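## Task

Remove the rear cooling block (the one farther from the handle) from the drawer of cooler COLD and set it on deck slot D2, resting flat between that slot's locators, with each of its 4 loose tubes still seated in its original bore. Afterwards close the drawer fully; COLD's lamp stays on until it is shut. The front block must remain flat in its spot with every tube in its bore, and plate P1 must stay on D1 as it is. Nothing may count as finished if it only stays put because the robot is holding it. End by releasing and pulling the arm away.

## Robot and tools

Robot: one six-joint arm with a parallel gripper. Joint order everywhere (command rows and result lists): waist, shoulder, elbow, forearm roll, wrist pitch, wrist roll. Stated joint ranges in radians: waist -3.491 to 3.491, shoulder -3.140 to 3.140, elbow -1.187 to 4.328, forearm roll -3.316 to 3.316, wrist pitch -3.140 to 3.140, wrist roll -3.927 to 3.927; the true ends may differ by up to 0.010 rad.

Scene layout: COLD is a loose cooler (not bolted down); it must finish within about a finger's width of its start, upright and barely rotated. D1 is the deck slot beside COLD, D2 the next one further on. Occasionally a held part gets tugged or a loose item gets nudged. Anything leaving the table ends the scene.

Frame: the scene frame has its origin on the table surface under the arm base, +z up, +y to the left when facing +x. The base itself may be slightly tilted. Results report end_effector_position (metres) and end_effector_quat_wxyz in this frame; the reported hand position gets less accurate at long reach. The position is the spot between the pads when closed; the fingers extend along the gripper's +z and open along its y. Closed fingertips sit about 33 mm past that spot, fully open ones about 9 mm. Closing pushes the tips roughly 24 mm further out, so keep clearance above surfaces.

A row is 9 numbers, each in [-1, 1]: six joint displacements, then gripper/position, gripper/force_limit, gripper/speed. Joint values are scaled: 1.0 equals 1.983 rad for waist and shoulder, 2.38 rad for elbow, 2.975 rad for the three wrist joints. They are offsets, not poses. Gripper position +1 is fully open (140 mm), pads touch near -0.8, and -1 closes until blocked. force_limit -1/0/+1 gives roughly 14/60/107 N on parts up to 40 mm wide; speed -1/0/+1 gives about 30/140/250 mm/s.

execute_actions(actions): a list of actions; each action is a table of at most 15 rows, one row per 1/30 s step, the last row repeating to fill 15 steps. Joint offsets in every row are measured from the angles when that action began (for a call's first action, the last reported angles), not from the previous row. An action asking a joint to exceed its range outward by over 0.010 rad is refused; if the first action fails this or any action is malformed, the whole call does nothing. An empty list simply returns state and images.

move(target, speed, blocking): target is one 9-number row; its joint offsets count from the Joint positions in the latest result showing them. Each joint follows a path that finishes together, so the hand traces a curve; duration 0.5 to 10 s. speed is the peak rate in rad/s of the joint travelling farthest, 0.01 to 2, default 0.5. Gripper values are sent at the start. Paths ignore obstacles. With blocking=false you get a result after 0.5 s; further rows or moves are rejected until a result shows the move ended, so use wait or stop. The extra "move:" line gives the ending (done, off_target, moving, held, fault), limits=held or limits=none, and the joint farthest from target.

wait(seconds): 0 to 10; the arm keeps its last command, a running move continues. stop(): brakes a running move (needs room; fingers keep moving). zoom_image(camera, region): camera "cam_wrist", region [x0, y0, x1, y1] in pixels, at most 504 by 504. finished_scene(scene): scene number; irreversible, so only call it when the goal holds stably.

Motion limits: target speeds at most 2.62 (waist, shoulder), 3.14 (elbow), 3.93 (wrist joints) rad/s with 0.5 s to ramp up. Targets are held within 0.805, 0.966 and 1.21 rad of measured angles (waist/shoulder, elbow, wrists), and scaled back if they would put the hand over 70 mm away. Large offsets can span several actions; "Joint targets" shows what is being driven now. "joint command not followed" means the clearance check altered targets; "joint sent to its limit" means a joint was stopped at its end.

Gripping: close with position -1 and confirm object_status 2. Codes: 0 moving, 1 blocked while opening, 2 blocked while closing, 3 reached target or pads met. To squeeze harder, raise force_limit and switch position between -1 and -0.98. position_measured runs from 3 (open) to 230 (pads together), not linear.

Results also report Joint positions and velocities (rad, rad/s), Flange force (includes held weight, noisy, may read "no reading"), and MOTOR HOT warnings.

Avoid: contact torque at a joint load limit (139 N m for waist, shoulder, elbow; 34.8 for wrist joints, held weight included) or any external force of 150 N causes a 10 s stop and cancels the call. The arm is stiff, so aiming even slightly past a firm contact can fault; fast moves hit harder. Overheating triggers a brake stop. Dropping, slipping, slamming and hard shoves are penalised. Faster, smoother, lower-effort work is better.

Camera: cam_wrist, 504x504 fisheye, K=[[383.904, 0, 254.269], [0, 382.369, 253.708], [0, 0, 1]], D=[0.2, 0, 0, 0], pose derived from joint readings; small per-scene calibration errors exist.

Each tool is called as a command line: name --argument value for each argument, lists and objects as JSON in quotes; but a table of rows of numbers goes row by row, as --pt "numbers of a row", without its own name.

## Session

execute_actions --actions '[]'

Scene clock: 0.00 s.
end_effector_position=(+0.8663, +0.2497, +0.2527) position_measured=3 object_status=3 end_effector_quat_wxyz=(-0.026, +0.729, -0.682, -0.044)
Joint names: [waist, shoulder, elbow, forearm roll, wrist pitch, wrist roll]
Joint positions: [ 0.158  0.354  1.042 -0.291 -1.571 -0.244]
Joint velocities: [-0.     0.001  0.001  0.     0.     0.   ]
Flange force (N, the push that the arm receives, along the gripper's own x y z axes): no reading
Joint targets: [0.158 0.354 1.042 -0.291 -1.571 -0.244]

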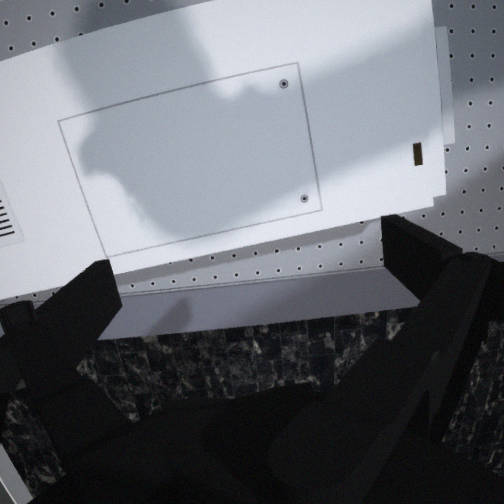

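move --target '[0,-0.15,0,0,0,0,1,0,0]'

move --target '[-0.2,0,0,0,0,0,1,0,0]'

move --target '[0,0,0,0.1,0,0,1,0,0]'

move --target '[0,0,0,0,-0.1,0,1,0,0]'

Scene clock: 3.07 s.
end_effector_position=(+0.8671, +0.2966, +0.4857) position_measured=3 object_status=3 end_effector_quat_wxyz=(-0.152, +0.745, -0.649, +0.026)
Joint names: [waist, shoulder, elbow, forearm roll, wrist pitch, wrist roll]
Joint positions: [ 0.158  0.057  1.042 -0.291 -1.571 -0.244]
Joint velocities: [-0.    -0.001 -0.001 -0.     0.     0.   ]
Flange force (N, the push that the arm receives, along the gripper's own x y z axes): no reading
Joint targets: [0.158 0.057 1.042 -0.291 -1.571 -0.244]
move: done; limits=none; farthest joint: the shoulder, 0.001 radians from its target (0.298 radians at the start)
camera_calibration (this result's frames):
cam_wrist: T_world_to_cam=[[-0.972674, 0.0316757, -0.230005, 0.946058], [-0.0755124, 0.893631, 0.442404, -0.404565], [0.219553, 0.447683, -0.86682, 0.282859], [0, 0, 0, 1]] pos_world=[0.827554, 0.204933, 0.641767]

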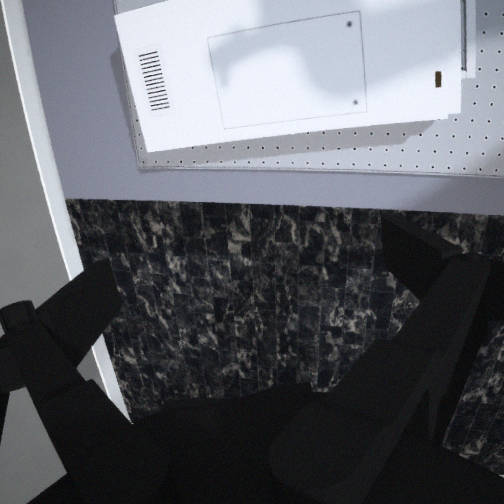

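Scene clock: 4.37 s.
end_effector_position=(+0.8920, +0.0832, +0.5602) position_measured=3 object_status=3 end_effector_quat_wxyz=(+0.105, -0.648, +0.735, -0.168)
Joint names: [waist, shoulder, elbow, forearm roll, wrist pitch, wrist roll]
Joint positions: [-0.238  0.057  1.042 -0.291 -1.571 -0.244]
Joint velocities: [-0.001 -0.001  0.     0.001  0.    -0.   ]
Flange force (N, the push that the arm receives, along the gripper's own x y z axes): no reading
Joint targets: [-0.239 0.057 1.042 -0.291 -1.571 -0.244]
move: done; limits=none; farthest joint: the waist, 0.000 radians from its target (0.397 radians at the start)
camera_calibration (this result's frames):
cam_wrist: T_world_to_cam=[[-0.889002, 0.247778, -0.385073, 0.988467], [0.162266, 0.956846, 0.241072, -0.349504], [0.428188, 0.15183, -0.890844, 0.28943], [0, 0, 0, 1]] pos_world=[0.811531, 0.0455575, 0.722725]

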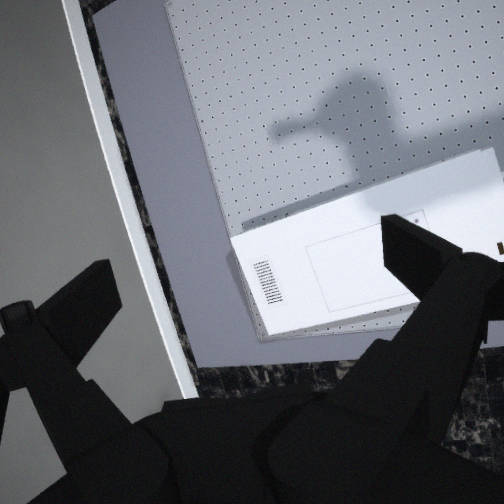

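Scene clock: 5.47 s.
end_effector_position=(+0.8807, -0.0081, +0.6249) position_measured=3 object_status=3 end_effector_quat_wxyz=(+0.022, -0.613, +0.736, -0.286)
Joint names: [waist, shoulder, elbow, forearm roll, wrist pitch, wrist roll]
Joint positions: [-0.238  0.057  1.042  0.006 -1.571 -0.244]
Joint velocities: [-0.     0.    -0.     0.002 -0.    -0.001]
Flange force (N, the push that the arm receives, along the gripper's own x y z axes): no reading
Joint targets: [-0.238 0.057 1.042 0.006 -1.571 -0.244]
move: done; limits=none; farthest joint: the waist, 0.000 radians from its target (0.000 radians at the start)
camera_calibration (this result's frames):
cam_wrist: T_world_to_cam=[[-0.845753, 0.220346, -0.485952, 1.05063], [0.26068, 0.965293, -0.015993, -0.201918], [0.465562, -0.140204, -0.873839, 0.319921], [0, 0, 0, 1]] pos_world=[0.792266, 0.00826169, 0.786886]

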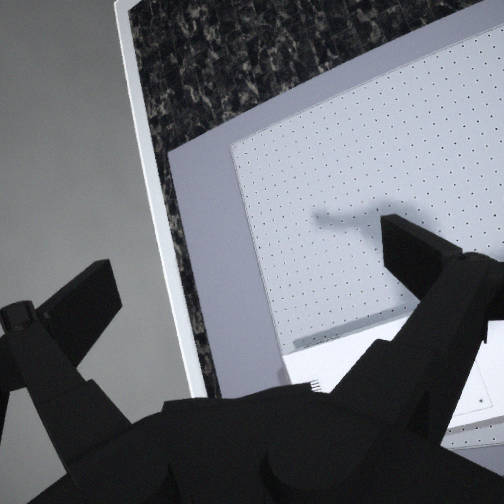

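Scene clock: 6.57 s.
end_effector_position=(+0.7782, -0.0164, +0.6006) position_measured=3 object_status=3 end_effector_quat_wxyz=(-0.093, -0.599, +0.770, -0.199)
Joint names: [waist, shoulder, elbow, forearm roll, wrist pitch, wrist roll]
Joint positions: [-0.238  0.057  1.042  0.006 -1.869 -0.244]
Joint velocities: [-0.     0.    -0.    -0.001 -0.001 -0.   ]
Flange force (N, the push that the arm receives, along the gripper's own x y z axes): no reading
Joint targets: [-0.238 0.057 1.042 0.006 -1.869 -0.244]
move: done; limits=none; farthest joint: the waist, 0.000 radians from its target (0.000 radians at the start)
camera_calibration (this result's frames):
cam_wrist: T_world_to_cam=[[-0.910614, 0.332911, -0.24485, 0.861497], [0.364027, 0.926639, -0.0939342, -0.201785], [0.195616, -0.17467, -0.965, 0.609507], [0, 0, 0, 1]] pos_world=[0.738717, 0.00664235, 0.780158]

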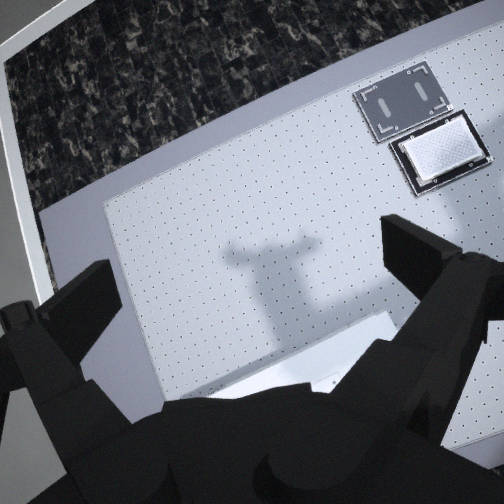

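move --target '[0.3757,-0.2526,-0.4815,0.011,0.2225,-0.644,1,0,0]' --speed 1

Scene clock: 14.00 s.
end_effector_position=(+0.6051, +0.2231, +0.3008) position_measured=3 object_status=3 end_effector_quat_wxyz=(+0.000, -0.002, +1.000, -0.000)
Joint names: [waist, shoulder, elbow, forearm roll, wrist pitch, wrist roll]
Joint positions: [ 0.507 -0.444 -0.104  0.039 -1.207 -2.16 ]
Joint velocities: [ 0.    -0.    -0.003  0.001  0.    -0.001]
Flange force (N, the push that the arm receives, along the gripper's own x y z axes): [0.6 -4.4 -1.7]
Joint targets: [0.507 -0.444 -0.104 0.039 -1.207 -2.160]
move: done; limits=none; farthest joint: the waist, 0.000 radians from its target (0.746 radians at the start)
camera_calibration (this result's frames):
cam_wrist: T_world_to_cam=[[0.144053, 0.989561, 0.00420959, -0.308842], [0.953288, -0.139911, 0.267708, -0.616303], [0.265503, -0.0345511, -0.963491, 0.32181], [0, 0, 0, 1]] pos_world=[0.546562, 0.230509, 0.47635]

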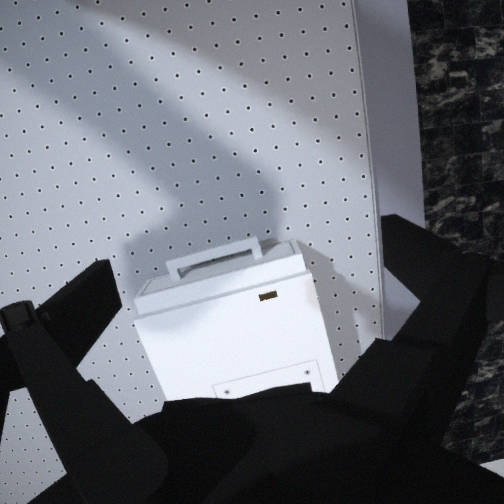

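zoom_image --camera "cam_wrist" --region '[120,210,330,350]'

Region (120, 210, 330, 350) of cam_wrist's 504x504 image, scaled by 2.400, with more detail than that image has.

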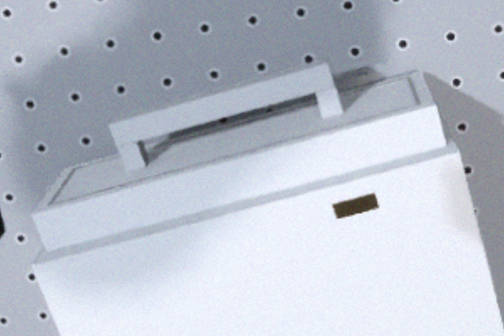

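move --target '[-0.1243,0.1166,0.0221,-0.0611,0.0559,0.6662,-0.3,0,0]' --speed 1

Scene clock: 19.73 s.
end_effector_position=(+0.6553, +0.1669, +0.2008) position_measured=167 object_status=3 end_effector_quat_wxyz=(+0.000, +0.755, -0.656, +0.000)
Joint names: [waist, shoulder, elbow, forearm roll, wrist pitch, wrist roll]
Joint positions: [ 0.26  -0.213 -0.052 -0.143 -1.041 -0.178]
Joint velocities: [-0.     0.001  0.001  0.     0.     0.001]
Flange force (N, the push that the arm receives, along the gripper's own x y z axes): [-0.7 5.0 -4.1]
Joint targets: [0.260 -0.213 -0.052 -0.143 -1.041 -0.178]
move: done; limits=none; farthest joint: the waist, 0.000 radians from its target (0.246 radians at the start)
camera_calibration (this result's frames):
cam_wrist: T_world_to_cam=[[-0.999953, 0.00854641, 0.00457841, 0.653232], [0.00945938, 0.963556, 0.267341, -0.210815], [-0.00212674, 0.267372, -0.963591, 0.335234], [0, 0, 0, 1]] pos_world=[0.655908, 0.107917, 0.376397]

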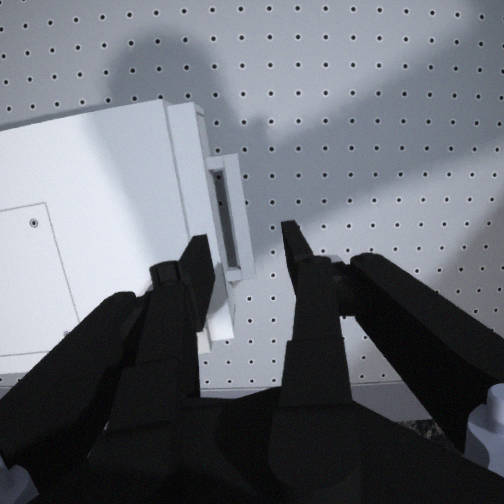

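zoom_image --camera "cam_wrist" --region '[140,80,320,300]'

Region (140, 80, 320, 300) of cam_wrist's 504x504 image, scaled by 2.291, with more detail than that image has; it fills the left 412 columns of this view, and the rest is white.

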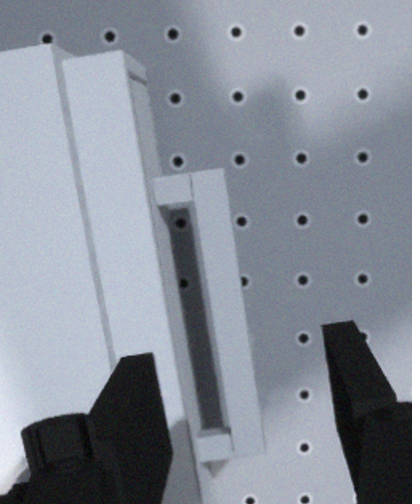

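move --target '[0.0064,0.0334,-0.0052,0.0006,0.0268,-0.5318,1,-0.5,0]' --speed 1

move --target '[0.0086,0.0445,-0.007,0.0007,0.0358,0,1,-0.5,0]' --speed 0.2

Scene clock: 27.63 s.
end_effector_position=(+0.6604, +0.1687, +0.1587) position_measured=3 object_status=3 end_effector_quat_wxyz=(+0.000, -0.065, +0.998, +0.000)
Joint names: [waist, shoulder, elbow, forearm roll, wrist pitch, wrist roll]
Joint positions: [ 0.273 -0.146 -0.064 -0.141 -0.961 -1.76 ]
Joint velocities: [ 0.     0.001 -0.001  0.     0.    -0.001]
Flange force (N, the push that the arm receives, along the gripper's own x y z axes): [2.7 0.7 -3.0]
Joint targets: [0.273 -0.146 -0.064 -0.141 -0.961 -1.760]
move: done; limits=none; farthest joint: the waist, 0.000 radians from its target (0.013 radians at the start)
camera_calibration (this result's frames):
cam_wrist: T_world_to_cam=[[0.0184634, 0.999817, 0.00499689, -0.181298], [0.963349, -0.0191272, 0.267569, -0.66559], [0.267615, -0.000126486, -0.963526, 0.161182], [0, 0, 0, 1]] pos_world=[0.601408, 0.168554, 0.3343]

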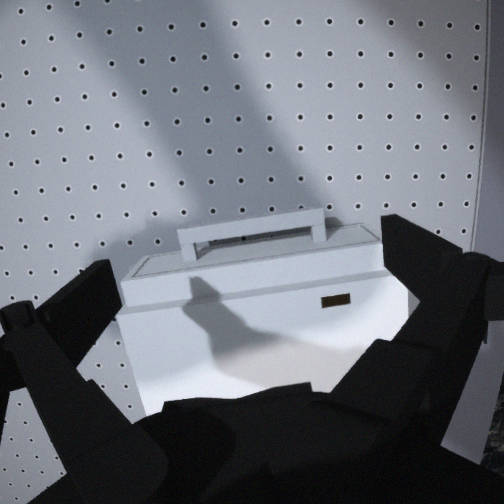

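Scene clock: 28.60 s.
end_effector_position=(+0.6625, +0.1701, +0.1027) position_measured=3 object_status=3 end_effector_quat_wxyz=(+0.000, -0.066, +0.998, +0.000)
Joint names: [waist, shoulder, elbow, forearm roll, wrist pitch, wrist roll]
Joint positions: [ 0.29  -0.058 -0.081 -0.139 -0.854 -1.76 ]
Joint velocities: [ 0.     0.001 -0.     0.     0.001 -0.   ]
Flange force (N, the push that the arm receives, along the gripper's own x y z axes): [1.9 -0.6 -4.3]
Joint targets: [0.290 -0.058 -0.081 -0.139 -0.854 -1.760]
move: done; limits=none; farthest joint: the shoulder, 0.001 radians from its target (0.089 radians at the start)
camera_calibration (this result's frames):
cam_wrist: T_world_to_cam=[[0.0157532, 0.999862, 0.00522749, -0.18072], [0.963339, -0.0165777, 0.267775, -0.653034], [0.267824, 0.000817543, -0.963467, 0.106313], [0, 0, 0, 1]] pos_world=[0.603467, 0.169783, 0.27824]

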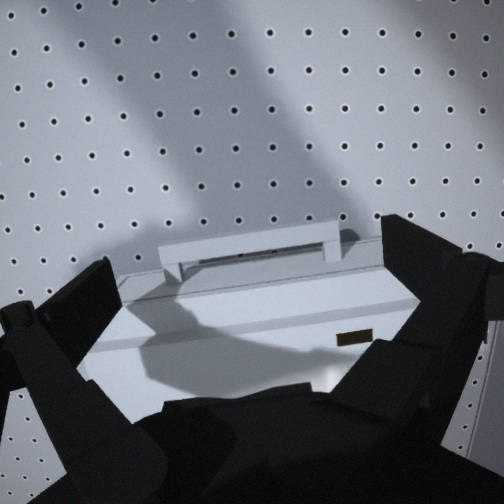

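move --target '[0.0095,0.0498,-0.0078,0.0007,0.0398,0,0.9,-0.5,0]' --speed 0.1

Scene clock: 31.20 s.
end_effector_position=(+0.6584, +0.1700, +0.0407) position_measured=16 object_status=3 end_effector_quat_wxyz=(+0.000, -0.068, +0.998, -0.000)
Joint names: [waist, shoulder, elbow, forearm roll, wrist pitch, wrist roll]
Joint positions: [ 0.309  0.04  -0.099 -0.137 -0.736 -1.76 ]
Joint velocities: [ 0.     0.001  0.001 -0.     0.001  0.   ]
Flange force (N, the push that the arm receives, along the gripper's own x y z axes): [0.4 -1.0 -4.2]
Joint targets: [0.309 0.040 -0.099 -0.137 -0.736 -1.760]
move: done; limits=none; farthest joint: the waist, 0.000 radians from its target (0.019 radians at the start)
camera_calibration (this result's frames):
cam_wrist: T_world_to_cam=[[0.0114196, 0.999925, 0.0043175, -0.177323], [0.963423, -0.0121587, 0.267709, -0.633248], [0.267742, 0.00110245, -0.96349, 0.0477528], [0, 0, 0, 1]] pos_world=[0.599325, 0.169558, 0.216301]

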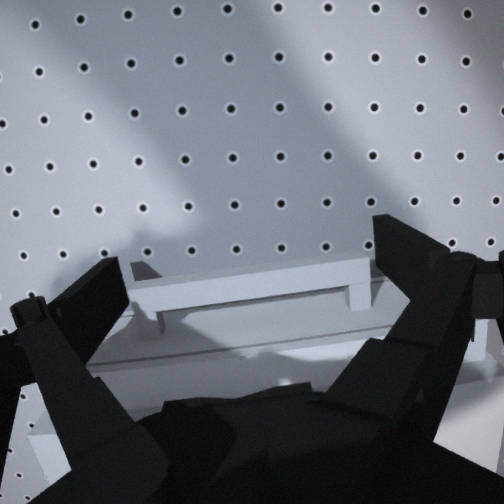

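move --target '[0,0,0,0,0,0,-1,-0.4,-0.8]'

Scene clock: 32.20 s.
end_effector_position=(+0.6583, +0.1700, +0.0407) position_measured=61 object_status=2 end_effector_quat_wxyz=(+0.000, -0.068, +0.998, -0.000)
Joint names: [waist, shoulder, elbow, forearm roll, wrist pitch, wrist roll]
Joint positions: [ 0.309  0.04  -0.099 -0.137 -0.736 -1.76 ]
Joint velocities: [-0.001  0.    -0.     0.    -0.     0.   ]
Flange force (N, the push that the arm receives, along the gripper's own x y z axes): [6.0 10.7 -27.4]
Joint targets: [0.309 0.040 -0.099 -0.137 -0.736 -1.760]
move: done; limits=none; farthest joint: the waist, 0.000 radians from its target (0.000 radians at the start)
camera_calibration (this result's frames):
cam_wrist: T_world_to_cam=[[0.0114029, 0.999926, 0.00433681, -0.177347], [0.963443, -0.0121477, 0.267639, -0.633209], [0.267672, 0.0011264, -0.963509, 0.047755], [0, 0, 0, 1]] pos_world=[0.5993, 0.169588, 0.216253]

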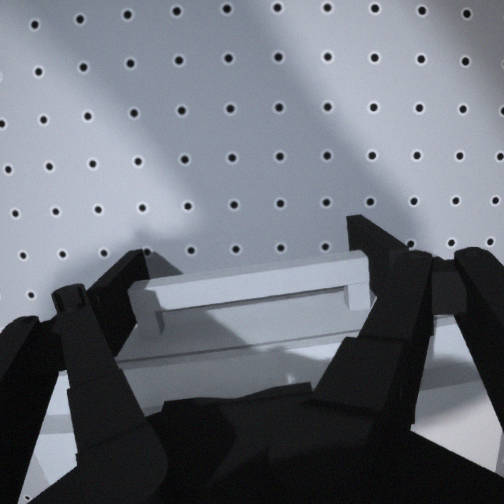

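move --target '[0.0181,-0.0454,-0.0698,0.0082,0.0267,-0.0134,-1,-0.4,-0.8]' --speed 0.08

Scene clock: 36.23 s.
end_effector_position=(+0.6082, +0.1627, +0.0422) position_measured=61 object_status=2 end_effector_quat_wxyz=(-0.000, -0.068, +0.998, -0.000)
Joint names: [waist, shoulder, elbow, forearm roll, wrist pitch, wrist roll]
Joint positions: [ 0.345 -0.05  -0.265 -0.112 -0.657 -1.8  ]
Joint velocities: [ 0.    -0.001 -0.003  0.     0.001 -0.   ]
Flange force (N, the push that the arm receives, along the gripper's own x y z axes): [3.1 6.0 27.1]
Joint targets: [0.345 -0.050 -0.265 -0.112 -0.657 -1.800]
move: done; limits=none; farthest joint: the shoulder, 0.001 radians from its target (0.090 radians at the start)
camera_calibration (this result's frames):
cam_wrist: T_world_to_cam=[[0.0112727, 0.999928, 0.00412064, -0.169384], [0.96355, -0.011964, 0.267259, -0.585515], [0.267289, 0.000957717, -0.963616, 0.0629656], [0, 0, 0, 1]] pos_world=[0.549253, 0.162306, 0.217857]

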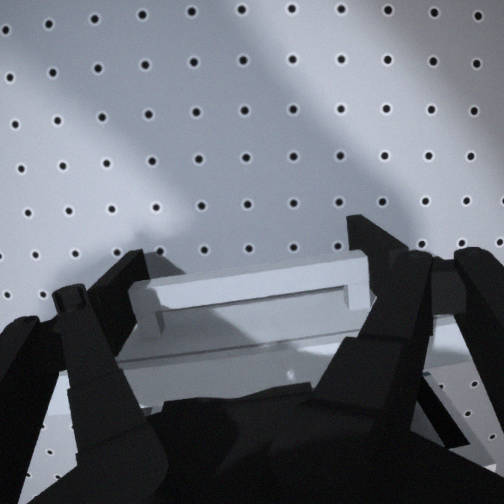

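move --target '[0.0232,-0.0416,-0.0672,0.0133,0.0275,-0.0212,-1,-0.4,-0.8]' --speed 0.08

Scene clock: 41.03 s.
end_effector_position=(+0.5591, +0.1568, +0.0415) position_measured=61 object_status=2 end_effector_quat_wxyz=(-0.000, -0.068, +0.998, +0.000)
Joint names: [waist, shoulder, elbow, forearm roll, wrist pitch, wrist roll]
Joint positions: [ 0.391 -0.132 -0.425 -0.073 -0.575 -1.863]
Joint velocities: [ 0.001 -0.     0.    -0.     0.001 -0.001]
Flange force (N, the push that the arm receives, along the gripper's own x y z axes): [0.8 5.7 20.8]
Joint targets: [0.391 -0.132 -0.425 -0.073 -0.575 -1.863]
move: done; limits=none; farthest joint: the waist, 0.000 radians from its target (0.046 radians at the start)
camera_calibration (this result's frames):
cam_wrist: T_world_to_cam=[[0.0111367, 0.999925, 0.00512412, -0.162871], [0.963489, -0.0121015, 0.267475, -0.538017], [0.267517, 0.00195825, -0.963551, 0.0750665], [0, 0, 0, 1]] pos_world=[0.500106, 0.156201, 0.217071]

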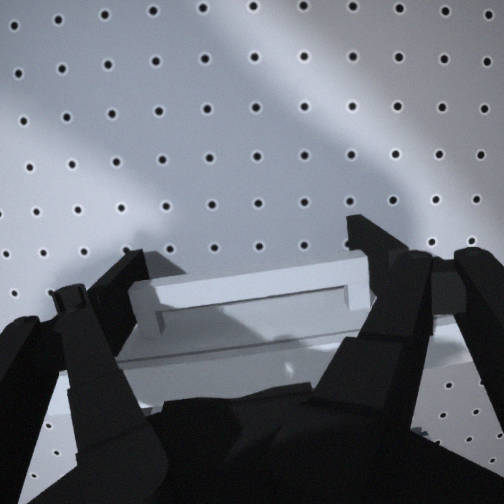

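move --target '[0.0282,-0.041,-0.0689,0.0224,0.0284,-0.0333,-1,-0.4,-0.8]' --speed 0.08

Scene clock: 44.30 s.
end_effector_position=(+0.5096, +0.1498, +0.0400) position_measured=61 object_status=2 end_effector_quat_wxyz=(-0.000, -0.068, +0.998, -0.000)
Joint names: [waist, shoulder, elbow, forearm roll, wrist pitch, wrist roll]
Joint positions: [ 0.447 -0.213 -0.589 -0.006 -0.49  -1.962]
Joint velocities: [ 0.001 -0.001 -0.     0.001  0.001 -0.001]
Flange force (N, the push that the arm receives, along the gripper's own x y z axes): [-8.0 21.1 -42.8]
Joint targets: [0.447 -0.213 -0.589 -0.006 -0.490 -1.962]
move: done; limits=none; farthest joint: the waist, 0.000 radians from its target (0.056 radians at the start)
camera_calibration (this result's frames):
cam_wrist: T_world_to_cam=[[0.0118837, 0.999919, 0.00458024, -0.155661], [0.963491, -0.0126758, 0.267439, -0.489871], [0.267476, 0.00123484, -0.963564, 0.0870517], [0, 0, 0, 1]] pos_world=[0.450552, 0.149332, 0.215603]

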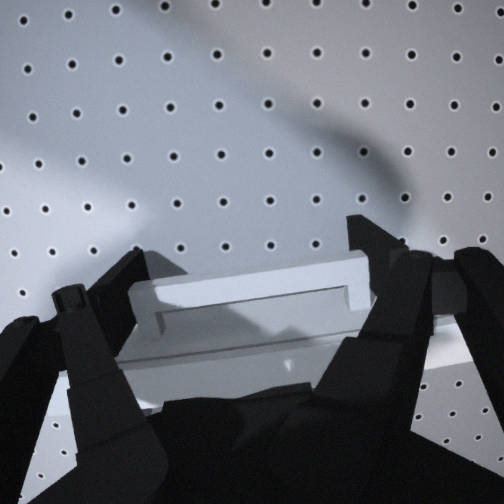

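move --target '[0,0,0,0,0,0,1,-0.4,-0.5]'

move --target '[-0.015,-0.1,0.01,0,-0.075,0,1,0,0]' --speed 0.3

move --target '[0.045,-0.016,0.194,0.015,-0.166,0.508,1,0,0]' --speed 0.9

Scene clock: 45.67 s.
end_effector_position=(+0.5096, +0.1498, +0.0400) position_measured=3 object_status=3 end_effector_quat_wxyz=(-0.000, -0.068, +0.998, -0.000)
Joint names: [waist, shoulder, elbow, forearm roll, wrist pitch, wrist roll]
Joint positions: [ 0.447 -0.213 -0.589 -0.006 -0.49  -1.962]
Joint velocities: [-0.     0.     0.001  0.    -0.    -0.   ]
Flange force (N, the push that the arm receives, along the gripper's own x y z axes): [3.5 0.3 -4.2]
Joint targets: [0.447 -0.213 -0.589 -0.006 -0.490 -1.962]
move: done; limits=none; farthest joint: the waist, 0.000 radians from its target (0.000 radians at the start)
camera_calibration (this result's frames):
cam_wrist: T_world_to_cam=[[0.0118491, 0.999919, 0.00459213, -0.155651], [0.963477, -0.0126457, 0.267491, -0.489897], [0.267527, 0.00125488, -0.96355, 0.0870367], [0, 0, 0, 1]] pos_world=[0.450565, 0.149334, 0.215622]

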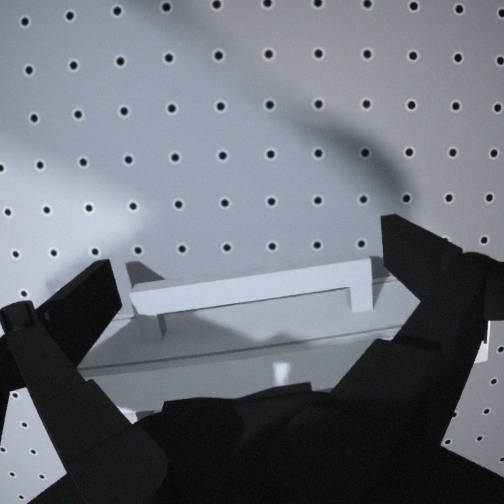

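Scene clock: 46.87 s.
end_effector_position=(+0.5168, +0.1379, +0.1275) position_measured=3 object_status=3 end_effector_quat_wxyz=(+0.004, -0.057, +0.998, -0.008)
Joint names: [waist, shoulder, elbow, forearm roll, wrist pitch, wrist roll]
Joint positions: [ 0.417 -0.412 -0.565 -0.006 -0.713 -1.962]
Joint velocities: [-0.    -0.001  0.    -0.    -0.001  0.   ]
Flange force (N, the push that the arm receives, along the gripper's own x y z axes): [1.9 -1.2 -2.5]
Joint targets: [0.417 -0.412 -0.565 -0.006 -0.714 -1.962]
move: done; limits=none; farthest joint: the waist, 0.000 radians from its target (0.029 radians at the start)
camera_calibration (this result's frames):
cam_wrist: T_world_to_cam=[[0.0337486, 0.999366, -0.0113015, -0.153513], [0.960747, -0.0293247, 0.275871, -0.517778], [0.275365, -0.0201681, -0.961128, 0.167947], [0, 0, 0, 1]] pos_world=[0.456388, 0.141619, 0.302524]

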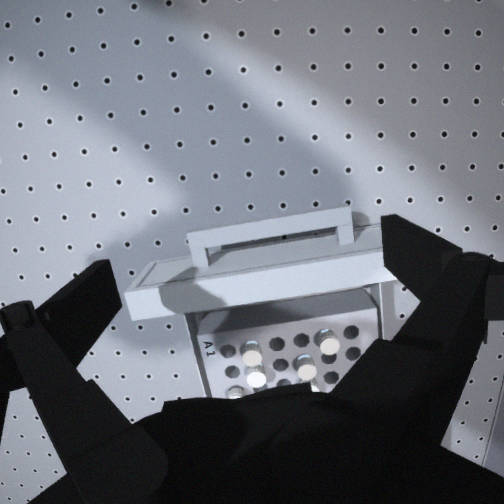

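Scene clock: 49.13 s.
end_effector_position=(+0.6052, +0.2230, +0.3007) position_measured=3 object_status=3 end_effector_quat_wxyz=(+0.000, +0.755, -0.656, +0.000)
Joint names: [waist, shoulder, elbow, forearm roll, wrist pitch, wrist roll]
Joint positions: [ 0.506 -0.443 -0.104  0.038 -1.207 -0.451]
Joint velocities: [-0.    -0.     0.     0.002 -0.     0.001]
Flange force (N, the push that the arm receives, along the gripper's own x y z axes): [3.3 0.2 -1.7]
Joint targets: [0.506 -0.443 -0.104 0.038 -1.207 -0.450]
move: done; limits=none; farthest joint: the waist, 0.000 radians from its target (0.089 radians at the start)
camera_calibration (this result's frames):
cam_wrist: T_world_to_cam=[[-0.999964, 0.0069279, 0.00497558, 0.602513], [0.00800493, 0.963664, 0.266997, -0.290172], [-0.00294506, 0.267027, -0.963685, 0.416966], [0, 0, 0, 1]] pos_world=[0.606042, 0.164113, 0.476301]

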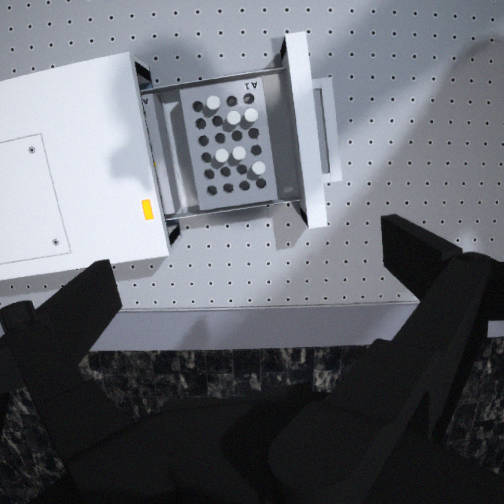

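move --target '[-0.0424,0.016,-0.196,-0.015,0.1675,-0.508,1,0,0]' --speed 0.9

move --target '[0.0126,0.0998,-0.0078,0,0.0736,0,1,0,0]' --speed 0.25

move --target '[0,0,0,0,0,0,-1,-0.7,-0.6]'

Scene clock: 53.03 s.
end_effector_position=(+0.5146, +0.1395, +0.1256) position_measured=3 object_status=3 end_effector_quat_wxyz=(+0.003, -0.059, +0.998, -0.007)
Joint names: [waist, shoulder, elbow, forearm roll, wrist pitch, wrist roll]
Joint positions: [ 0.422 -0.412 -0.57  -0.006 -0.709 -1.962]
Joint velocities: [-0.     0.001 -0.002 -0.     0.    -0.001]
Flange force (N, the push that the arm receives, along the gripper's own x y z axes): [-0.3 -4.1 -4.5]
Joint targets: [0.422 -0.412 -0.570 -0.006 -0.709 -1.962]
move: done; limits=none; farthest joint: the wrist roll, 0.001 radians from its target (1.512 radians at the start)
camera_calibration (this result's frames):
cam_wrist: T_world_to_cam=[[0.0298276, 0.999518, -0.00865834, -0.153396], [0.961394, -0.0263171, 0.273915, -0.515598], [0.273555, -0.0164943, -0.961715, 0.167342], [0, 0, 0, 1]] pos_world=[0.454491, 0.142513, 0.300837]

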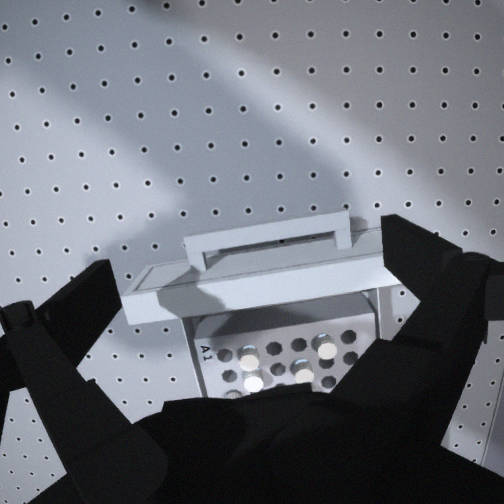

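Scene clock: 54.33 s.
end_effector_position=(+0.5100, +0.1503, +0.0402) position_measured=3 object_status=3 end_effector_quat_wxyz=(+0.000, -0.068, +0.998, +0.000)
Joint names: [waist, shoulder, elbow, forearm roll, wrist pitch, wrist roll]
Joint positions: [ 0.447 -0.214 -0.589 -0.006 -0.49  -1.962]
Joint velocities: [-0.001  0.002  0.    -0.001  0.001 -0.001]
Flange force (N, the push that the arm receives, along the gripper's own x y z axes): [-2.1 -4.6 -3.9]
Joint targets: [0.447 -0.214 -0.589 -0.006 -0.490 -1.962]
move: done; limits=none; farthest joint: the waist, 0.000 radians from its target (0.025 radians at the start)
camera_calibration (this result's frames):
cam_wrist: T_world_to_cam=[[0.0115515, 0.999919, 0.00541813, -0.156051], [0.96325, -0.0125817, 0.268313, -0.490296], [0.268359, 0.0021196, -0.963317, 0.0865597], [0, 0, 0, 1]] pos_world=[0.450851, 0.149686, 0.215783]

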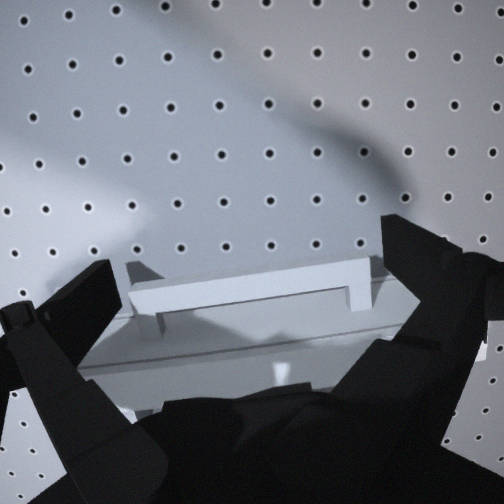

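Scene clock: 55.03 s.
end_effector_position=(+0.5100, +0.1503, +0.0402) position_measured=60 object_status=2 end_effector_quat_wxyz=(+0.000, -0.068, +0.998, +0.000)
Joint names: [waist, shoulder, elbow, forearm roll, wrist pitch, wrist roll]
Joint positions: [ 0.447 -0.214 -0.589 -0.006 -0.49  -1.962]
Joint velocities: [-0.     0.001 -0.001 -0.    -0.    -0.   ]
Flange force (N, the push that the arm receives, along the gripper's own x y z axes): [-4.4 6.7 -16.5]
Joint targets: [0.447 -0.214 -0.589 -0.006 -0.490 -1.962]
move: done; limits=none; farthest joint: the waist, 0.000 radians from its target (0.000 radians at the start)
camera_calibration (this result's frames):
cam_wrist: T_world_to_cam=[[0.011524, 0.999919, 0.00548966, -0.156091], [0.963264, -0.0125743, 0.268262, -0.490262], [0.268309, 0.00219655, -0.96333, 0.0865572], [0, 0, 0, 1]] pos_world=[0.450826, 0.149724, 0.215759]

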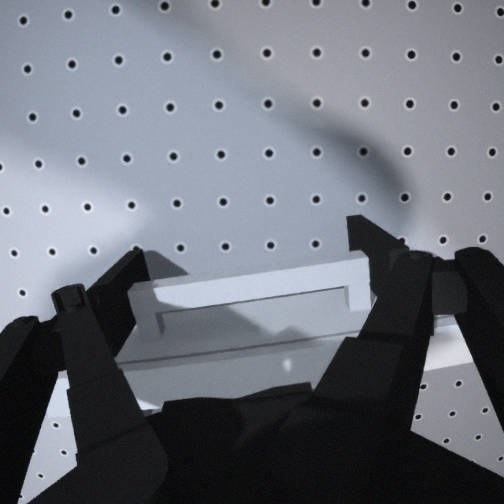

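move --target '[0.0353,-0.0452,-0.0725,0.0366,0.0266,-0.0503,-1,-0.7,-0.6]' --speed 0.08

Scene clock: 75.63 s.
end_effector_position=(+0.4599, +0.1444, +0.0408) position_measured=60 object_status=2 end_effector_quat_wxyz=(-0.000, -0.070, +0.998, +0.001)
Joint names: [waist, shoulder, elbow, forearm roll, wrist pitch, wrist roll]
Joint positions: [ 0.517 -0.303 -0.761  0.103 -0.411 -2.111]
Joint velocities: [ 0.     0.    -0.002  0.002  0.001 -0.001]
Flange force (N, the push that the arm receives, along the gripper's own x y z axes): no reading
Joint targets: [0.517 -0.303 -0.761 0.103 -0.411 -2.111]
move: done; limits=none; farthest joint: the elbow, 0.001 radians from its target (0.173 radians at the start)
camera_calibration (this result's frames):
cam_wrist: T_world_to_cam=[[0.00817521, 0.999947, 0.00628242, -0.148063], [0.963701, -0.0095552, 0.266814, -0.442782], [0.26686, 0.00387311, -0.963727, 0.100992], [0, 0, 0, 1]] pos_world=[0.400969, 0.143433, 0.216399]

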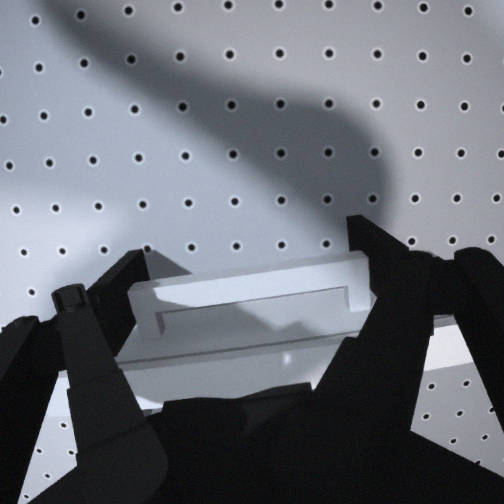

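move --target '[0.0261,-0.0328,-0.0545,0.0391,0.0189,-0.0509,-1,-0.7,-0.6]' --speed 0.07

move --target '[0,0,0,0,0,0,1,-0.4,-0.5]'

move --target '[-0.015,-0.12,0.01,-0.04,-0.085,0.04,1,0,0]' --speed 0.3

Scene clock: 78.97 s.
end_effector_position=(+0.4254, +0.1390, +0.0410) position_measured=60 object_status=2 end_effector_quat_wxyz=(-0.000, -0.070, +0.998, +0.000)
Joint names: [waist, shoulder, elbow, forearm roll, wrist pitch, wrist roll]
Joint positions: [ 0.569 -0.368 -0.891  0.219 -0.355 -2.263]
Joint velocities: [ 0.    -0.001 -0.002 -0.     0.    -0.001]
Flange force (N, the push that the arm receives, along the gripper's own x y z axes): no reading
Joint targets: [0.569 -0.368 -0.891 0.219 -0.355 -2.263]
move: done; limits=none; farthest joint: the forearm roll, 0.001 radians from its target (0.117 radians at the start)
camera_calibration (this result's frames):
cam_wrist: T_world_to_cam=[[0.00844473, 0.999951, 0.00521103, -0.142458], [0.963582, -0.00953027, 0.267243, -0.409672], [0.267279, 0.00276446, -0.963615, 0.110363], [0, 0, 0, 1]] pos_world=[0.366458, 0.138241, 0.216572]

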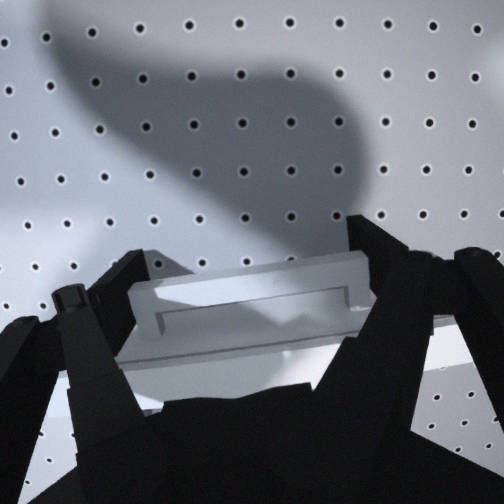

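Scene clock: 79.63 s.
end_effector_position=(+0.4255, +0.1390, +0.0410) position_measured=3 object_status=3 end_effector_quat_wxyz=(-0.000, -0.070, +0.998, +0.000)
Joint names: [waist, shoulder, elbow, forearm roll, wrist pitch, wrist roll]
Joint positions: [ 0.569 -0.368 -0.891  0.219 -0.355 -2.263]
Joint velocities: [ 0.001  0.001 -0.001 -0.    -0.     0.   ]
Flange force (N, the push that the arm receives, along the gripper's own x y z axes): no reading
Joint targets: [0.569 -0.368 -0.891 0.219 -0.355 -2.263]
move: done; limits=none; farthest joint: the waist, 0.000 radians from its target (0.000 radians at the start)
camera_calibration (this result's frames):
cam_wrist: T_world_to_cam=[[0.00821965, 0.999952, 0.00525265, -0.142398], [0.963532, -0.00932506, 0.267431, -0.409786], [0.267468, 0.0028629, -0.963563, 0.110303], [0, 0, 0, 1]] pos_world=[0.366509, 0.138254, 0.216622]

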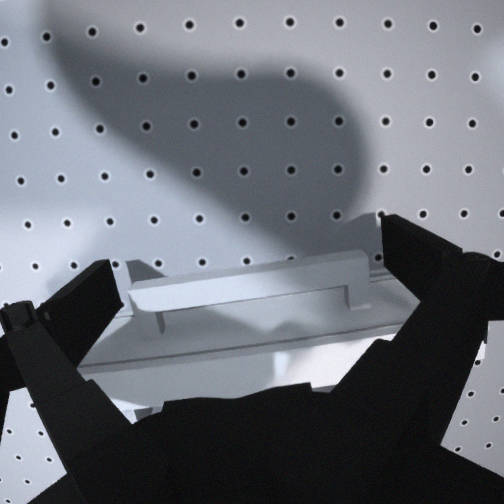

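Scene clock: 80.93 s.
end_effector_position=(+0.4224, +0.1199, +0.1128) position_measured=3 object_status=3 end_effector_quat_wxyz=(+0.001, -0.056, +0.998, +0.000)
Joint names: [waist, shoulder, elbow, forearm roll, wrist pitch, wrist roll]
Joint positions: [ 0.539 -0.606 -0.867  0.1   -0.608 -2.144]
Joint velocities: [-0.001 -0.002  0.001  0.    -0.001  0.001]
Flange force (N, the push that the arm receives, along the gripper's own x y z axes): no reading
Joint targets: [0.539 -0.606 -0.867 0.100 -0.608 -2.144]
move: done; limits=none; farthest joint: the waist, 0.000 radians from its target (0.030 radians at the start)
camera_calibration (this result's frames):
cam_wrist: T_world_to_cam=[[0.0356354, 0.999348, 0.00580728, -0.135214], [0.962382, -0.0358823, 0.269322, -0.422738], [0.269355, -0.00400856, -0.963033, 0.180351], [0, 0, 0, 1]] pos_world=[0.363075, 0.12068, 0.288322]

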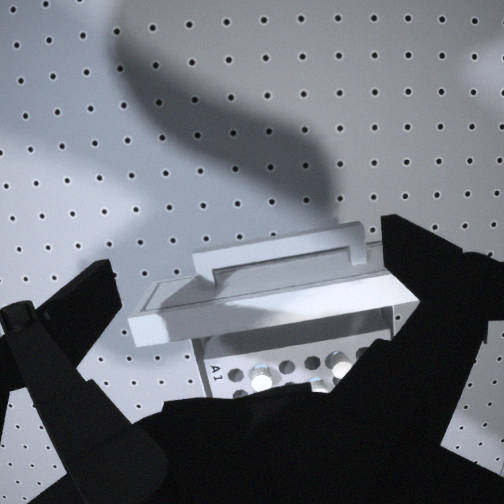

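move --target '[-0.0166,0.082,0.3206,-0.0208,-0.2013,0.569,1,0,0]' --speed 0.9

zoom_image --camera "cam_wrist" --region '[100,20,350,270]'

Scene clock: 84.43 s.
end_effector_position=(+0.6053, +0.2232, +0.3007) position_measured=3 object_status=3 end_effector_quat_wxyz=(-0.000, +0.755, -0.656, +0.000)
Joint names: [waist, shoulder, elbow, forearm roll, wrist pitch, wrist roll]
Joint positions: [ 0.506 -0.444 -0.104  0.038 -1.206 -0.451]
Joint velocities: [ 0.     0.001 -0.     0.001 -0.     0.001]
Flange force (N, the push that the arm receives, along the gripper's own x y z axes): [0.9 4.3 -2.3]
Joint targets: [0.506 -0.444 -0.104 0.038 -1.206 -0.451]
move: done; limits=none; farthest joint: the waist, 0.000 radians from its target (0.033 radians at the start)
camera_calibration (this result's frames):
cam_wrist: T_world_to_cam=[[-0.999963, 0.00745961, 0.00426375, 0.602715], [0.00832872, 0.963476, 0.267665, -0.290698], [-0.00211135, 0.26769, -0.963503, 0.41628], [0, 0, 0, 1]] pos_world=[0.605993, 0.164151, 0.476327]

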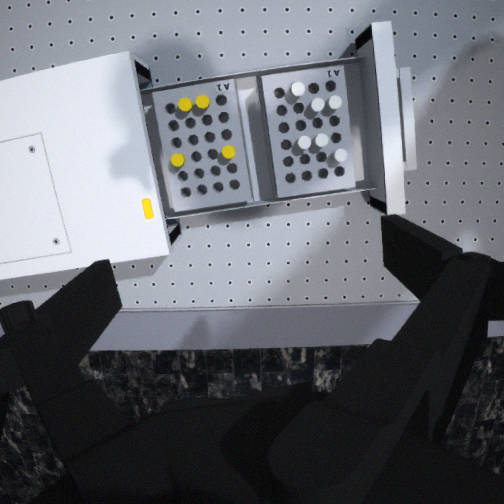

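Region (100, 20, 350, 270) of cam_wrist's 504x504 image, scaled by 2.016, with more detail than that image has.

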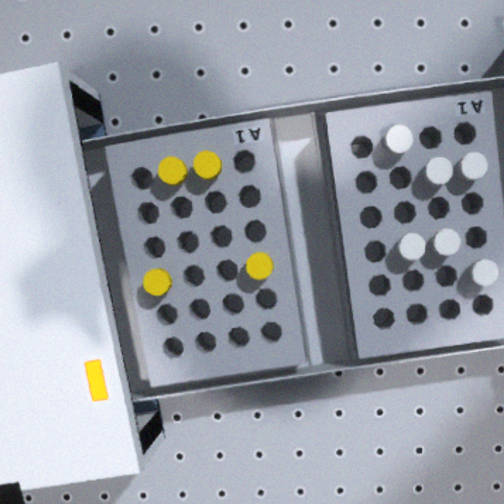

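move --target '[0.033,-0.082,-0.3236,0.0208,0.2013,-0.564,1,0,0]' --speed 0.9

move --target '[-0.0013,0.12,-0.007,0.04,0.0848,-0.045,1,0,0]' --speed 0.25

move --target '[0,0,0,0,0,0,-1,-1,-0.6]'

move --target '[0.0117,-0.0143,-0.0243,0.0201,0.0082,-0.0257,-1,-1,-0.6]' --speed 0.05

Scene clock: 88.33 s.
end_effector_position=(+0.4134, +0.1304, +0.1088) position_measured=3 object_status=3 end_effector_quat_wxyz=(-0.007, -0.076, +0.997, +0.008)
Joint names: [waist, shoulder, elbow, forearm roll, wrist pitch, wrist roll]
Joint positions: [ 0.572 -0.606 -0.874  0.1   -0.608 -2.129]
Joint velocities: [ 0.    -0.    -0.001  0.     0.    -0.001]
Flange force (N, the push that the arm receives, along the gripper's own x y z axes): no reading
Joint targets: [0.572 -0.606 -0.874 0.100 -0.608 -2.129]
move: done; limits=none; farthest joint: the waist, 0.000 radians from its target (0.065 radians at the start)
camera_calibration (this result's frames):
cam_wrist: T_world_to_cam=[[-0.00427569, 0.999798, 0.0196436, -0.130435], [0.967419, -0.000837157, 0.253181, -0.417491], [0.253146, 0.0200861, -0.96722, 0.18294], [0, 0, 0, 1]] pos_world=[0.357021, 0.126384, 0.285206]

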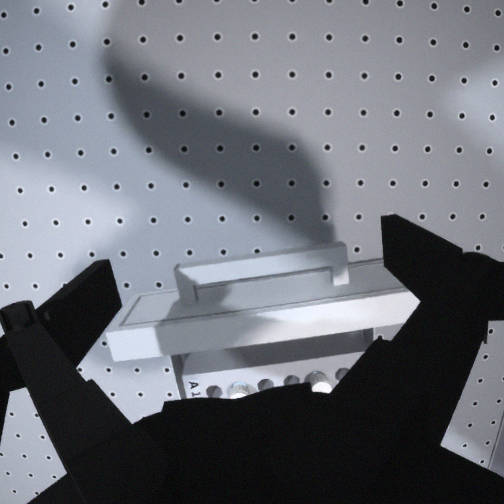

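Scene clock: 89.77 s.
end_effector_position=(+0.4253, +0.1390, +0.0410) position_measured=3 object_status=3 end_effector_quat_wxyz=(-0.000, -0.070, +0.998, +0.000)
Joint names: [waist, shoulder, elbow, forearm roll, wrist pitch, wrist roll]
Joint positions: [ 0.569 -0.368 -0.891  0.219 -0.355 -2.263]
Joint velocities: [ 0.     0.001 -0.002  0.001  0.001 -0.001]
Flange force (N, the push that the arm receives, along the gripper's own x y z axes): no reading
Joint targets: [0.569 -0.368 -0.891 0.219 -0.355 -2.263]
move: done; limits=none; farthest joint: the waist, 0.000 radians from its target (0.002 radians at the start)
camera_calibration (this result's frames):
cam_wrist: T_world_to_cam=[[0.00805782, 0.999955, 0.00491908, -0.14225], [0.963661, -0.00907868, 0.266974, -0.409674], [0.267007, 0.0025891, -0.963691, 0.110575], [0, 0, 0, 1]] pos_world=[0.366409, 0.138238, 0.216632]

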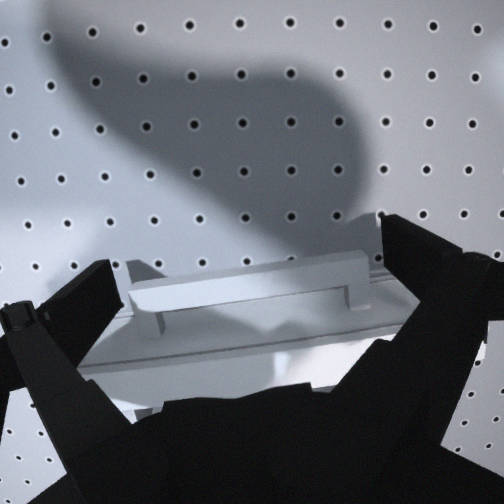

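Scene clock: 90.47 s.
end_effector_position=(+0.4253, +0.1390, +0.0410) position_measured=59 object_status=2 end_effector_quat_wxyz=(-0.000, -0.070, +0.998, +0.000)
Joint names: [waist, shoulder, elbow, forearm roll, wrist pitch, wrist roll]
Joint positions: [ 0.569 -0.368 -0.891  0.219 -0.355 -2.263]
Joint velocities: [ 0.    -0.     0.001  0.001 -0.     0.   ]
Flange force (N, the push that the arm receives, along the gripper's own x y z axes): no reading
Joint targets: [0.569 -0.368 -0.891 0.219 -0.355 -2.263]
move: done; limits=none; farthest joint: the waist, 0.000 radians from its target (0.000 radians at the start)
camera_calibration (this result's frames):
cam_wrist: T_world_to_cam=[[0.00805651, 0.999955, 0.0049153, -0.142249], [0.963663, -0.00907639, 0.266968, -0.40967], [0.267001, 0.00258586, -0.963693, 0.110568], [0, 0, 0, 1]] pos_world=[0.366407, 0.138239, 0.216622]

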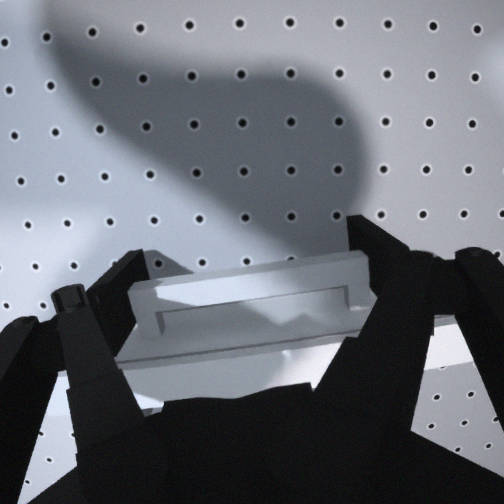

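Scene clock: 92.30 s.
end_effector_position=(+0.4101, +0.1374, +0.0408) position_measured=59 object_status=2 end_effector_quat_wxyz=(-0.000, -0.070, +0.998, +0.001)
Joint names: [waist, shoulder, elbow, forearm roll, wrist pitch, wrist roll]
Joint positions: [ 0.592 -0.397 -0.948  0.279 -0.331 -2.339]
Joint velocities: [ 0.001 -0.    -0.002  0.001  0.    -0.001]
Flange force (N, the push that the arm receives, along the gripper's own x y z axes): no reading
Joint targets: [0.592 -0.397 -0.949 0.279 -0.331 -2.339]
move: done; limits=none; farthest joint: the waist, 0.000 radians from its target (0.023 radians at the start)
camera_calibration (this result's frames):
cam_wrist: T_world_to_cam=[[0.00808932, 0.999949, 0.00605734, -0.140598], [0.963729, -0.00941199, 0.266717, -0.394958], [0.26676, 0.00368008, -0.963756, 0.114379], [0, 0, 0, 1]] pos_world=[0.351258, 0.136453, 0.216428]

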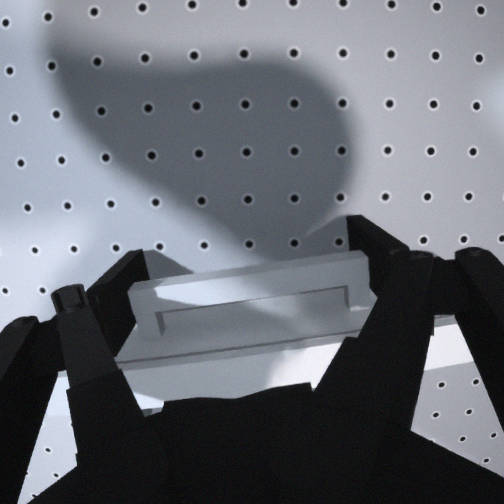

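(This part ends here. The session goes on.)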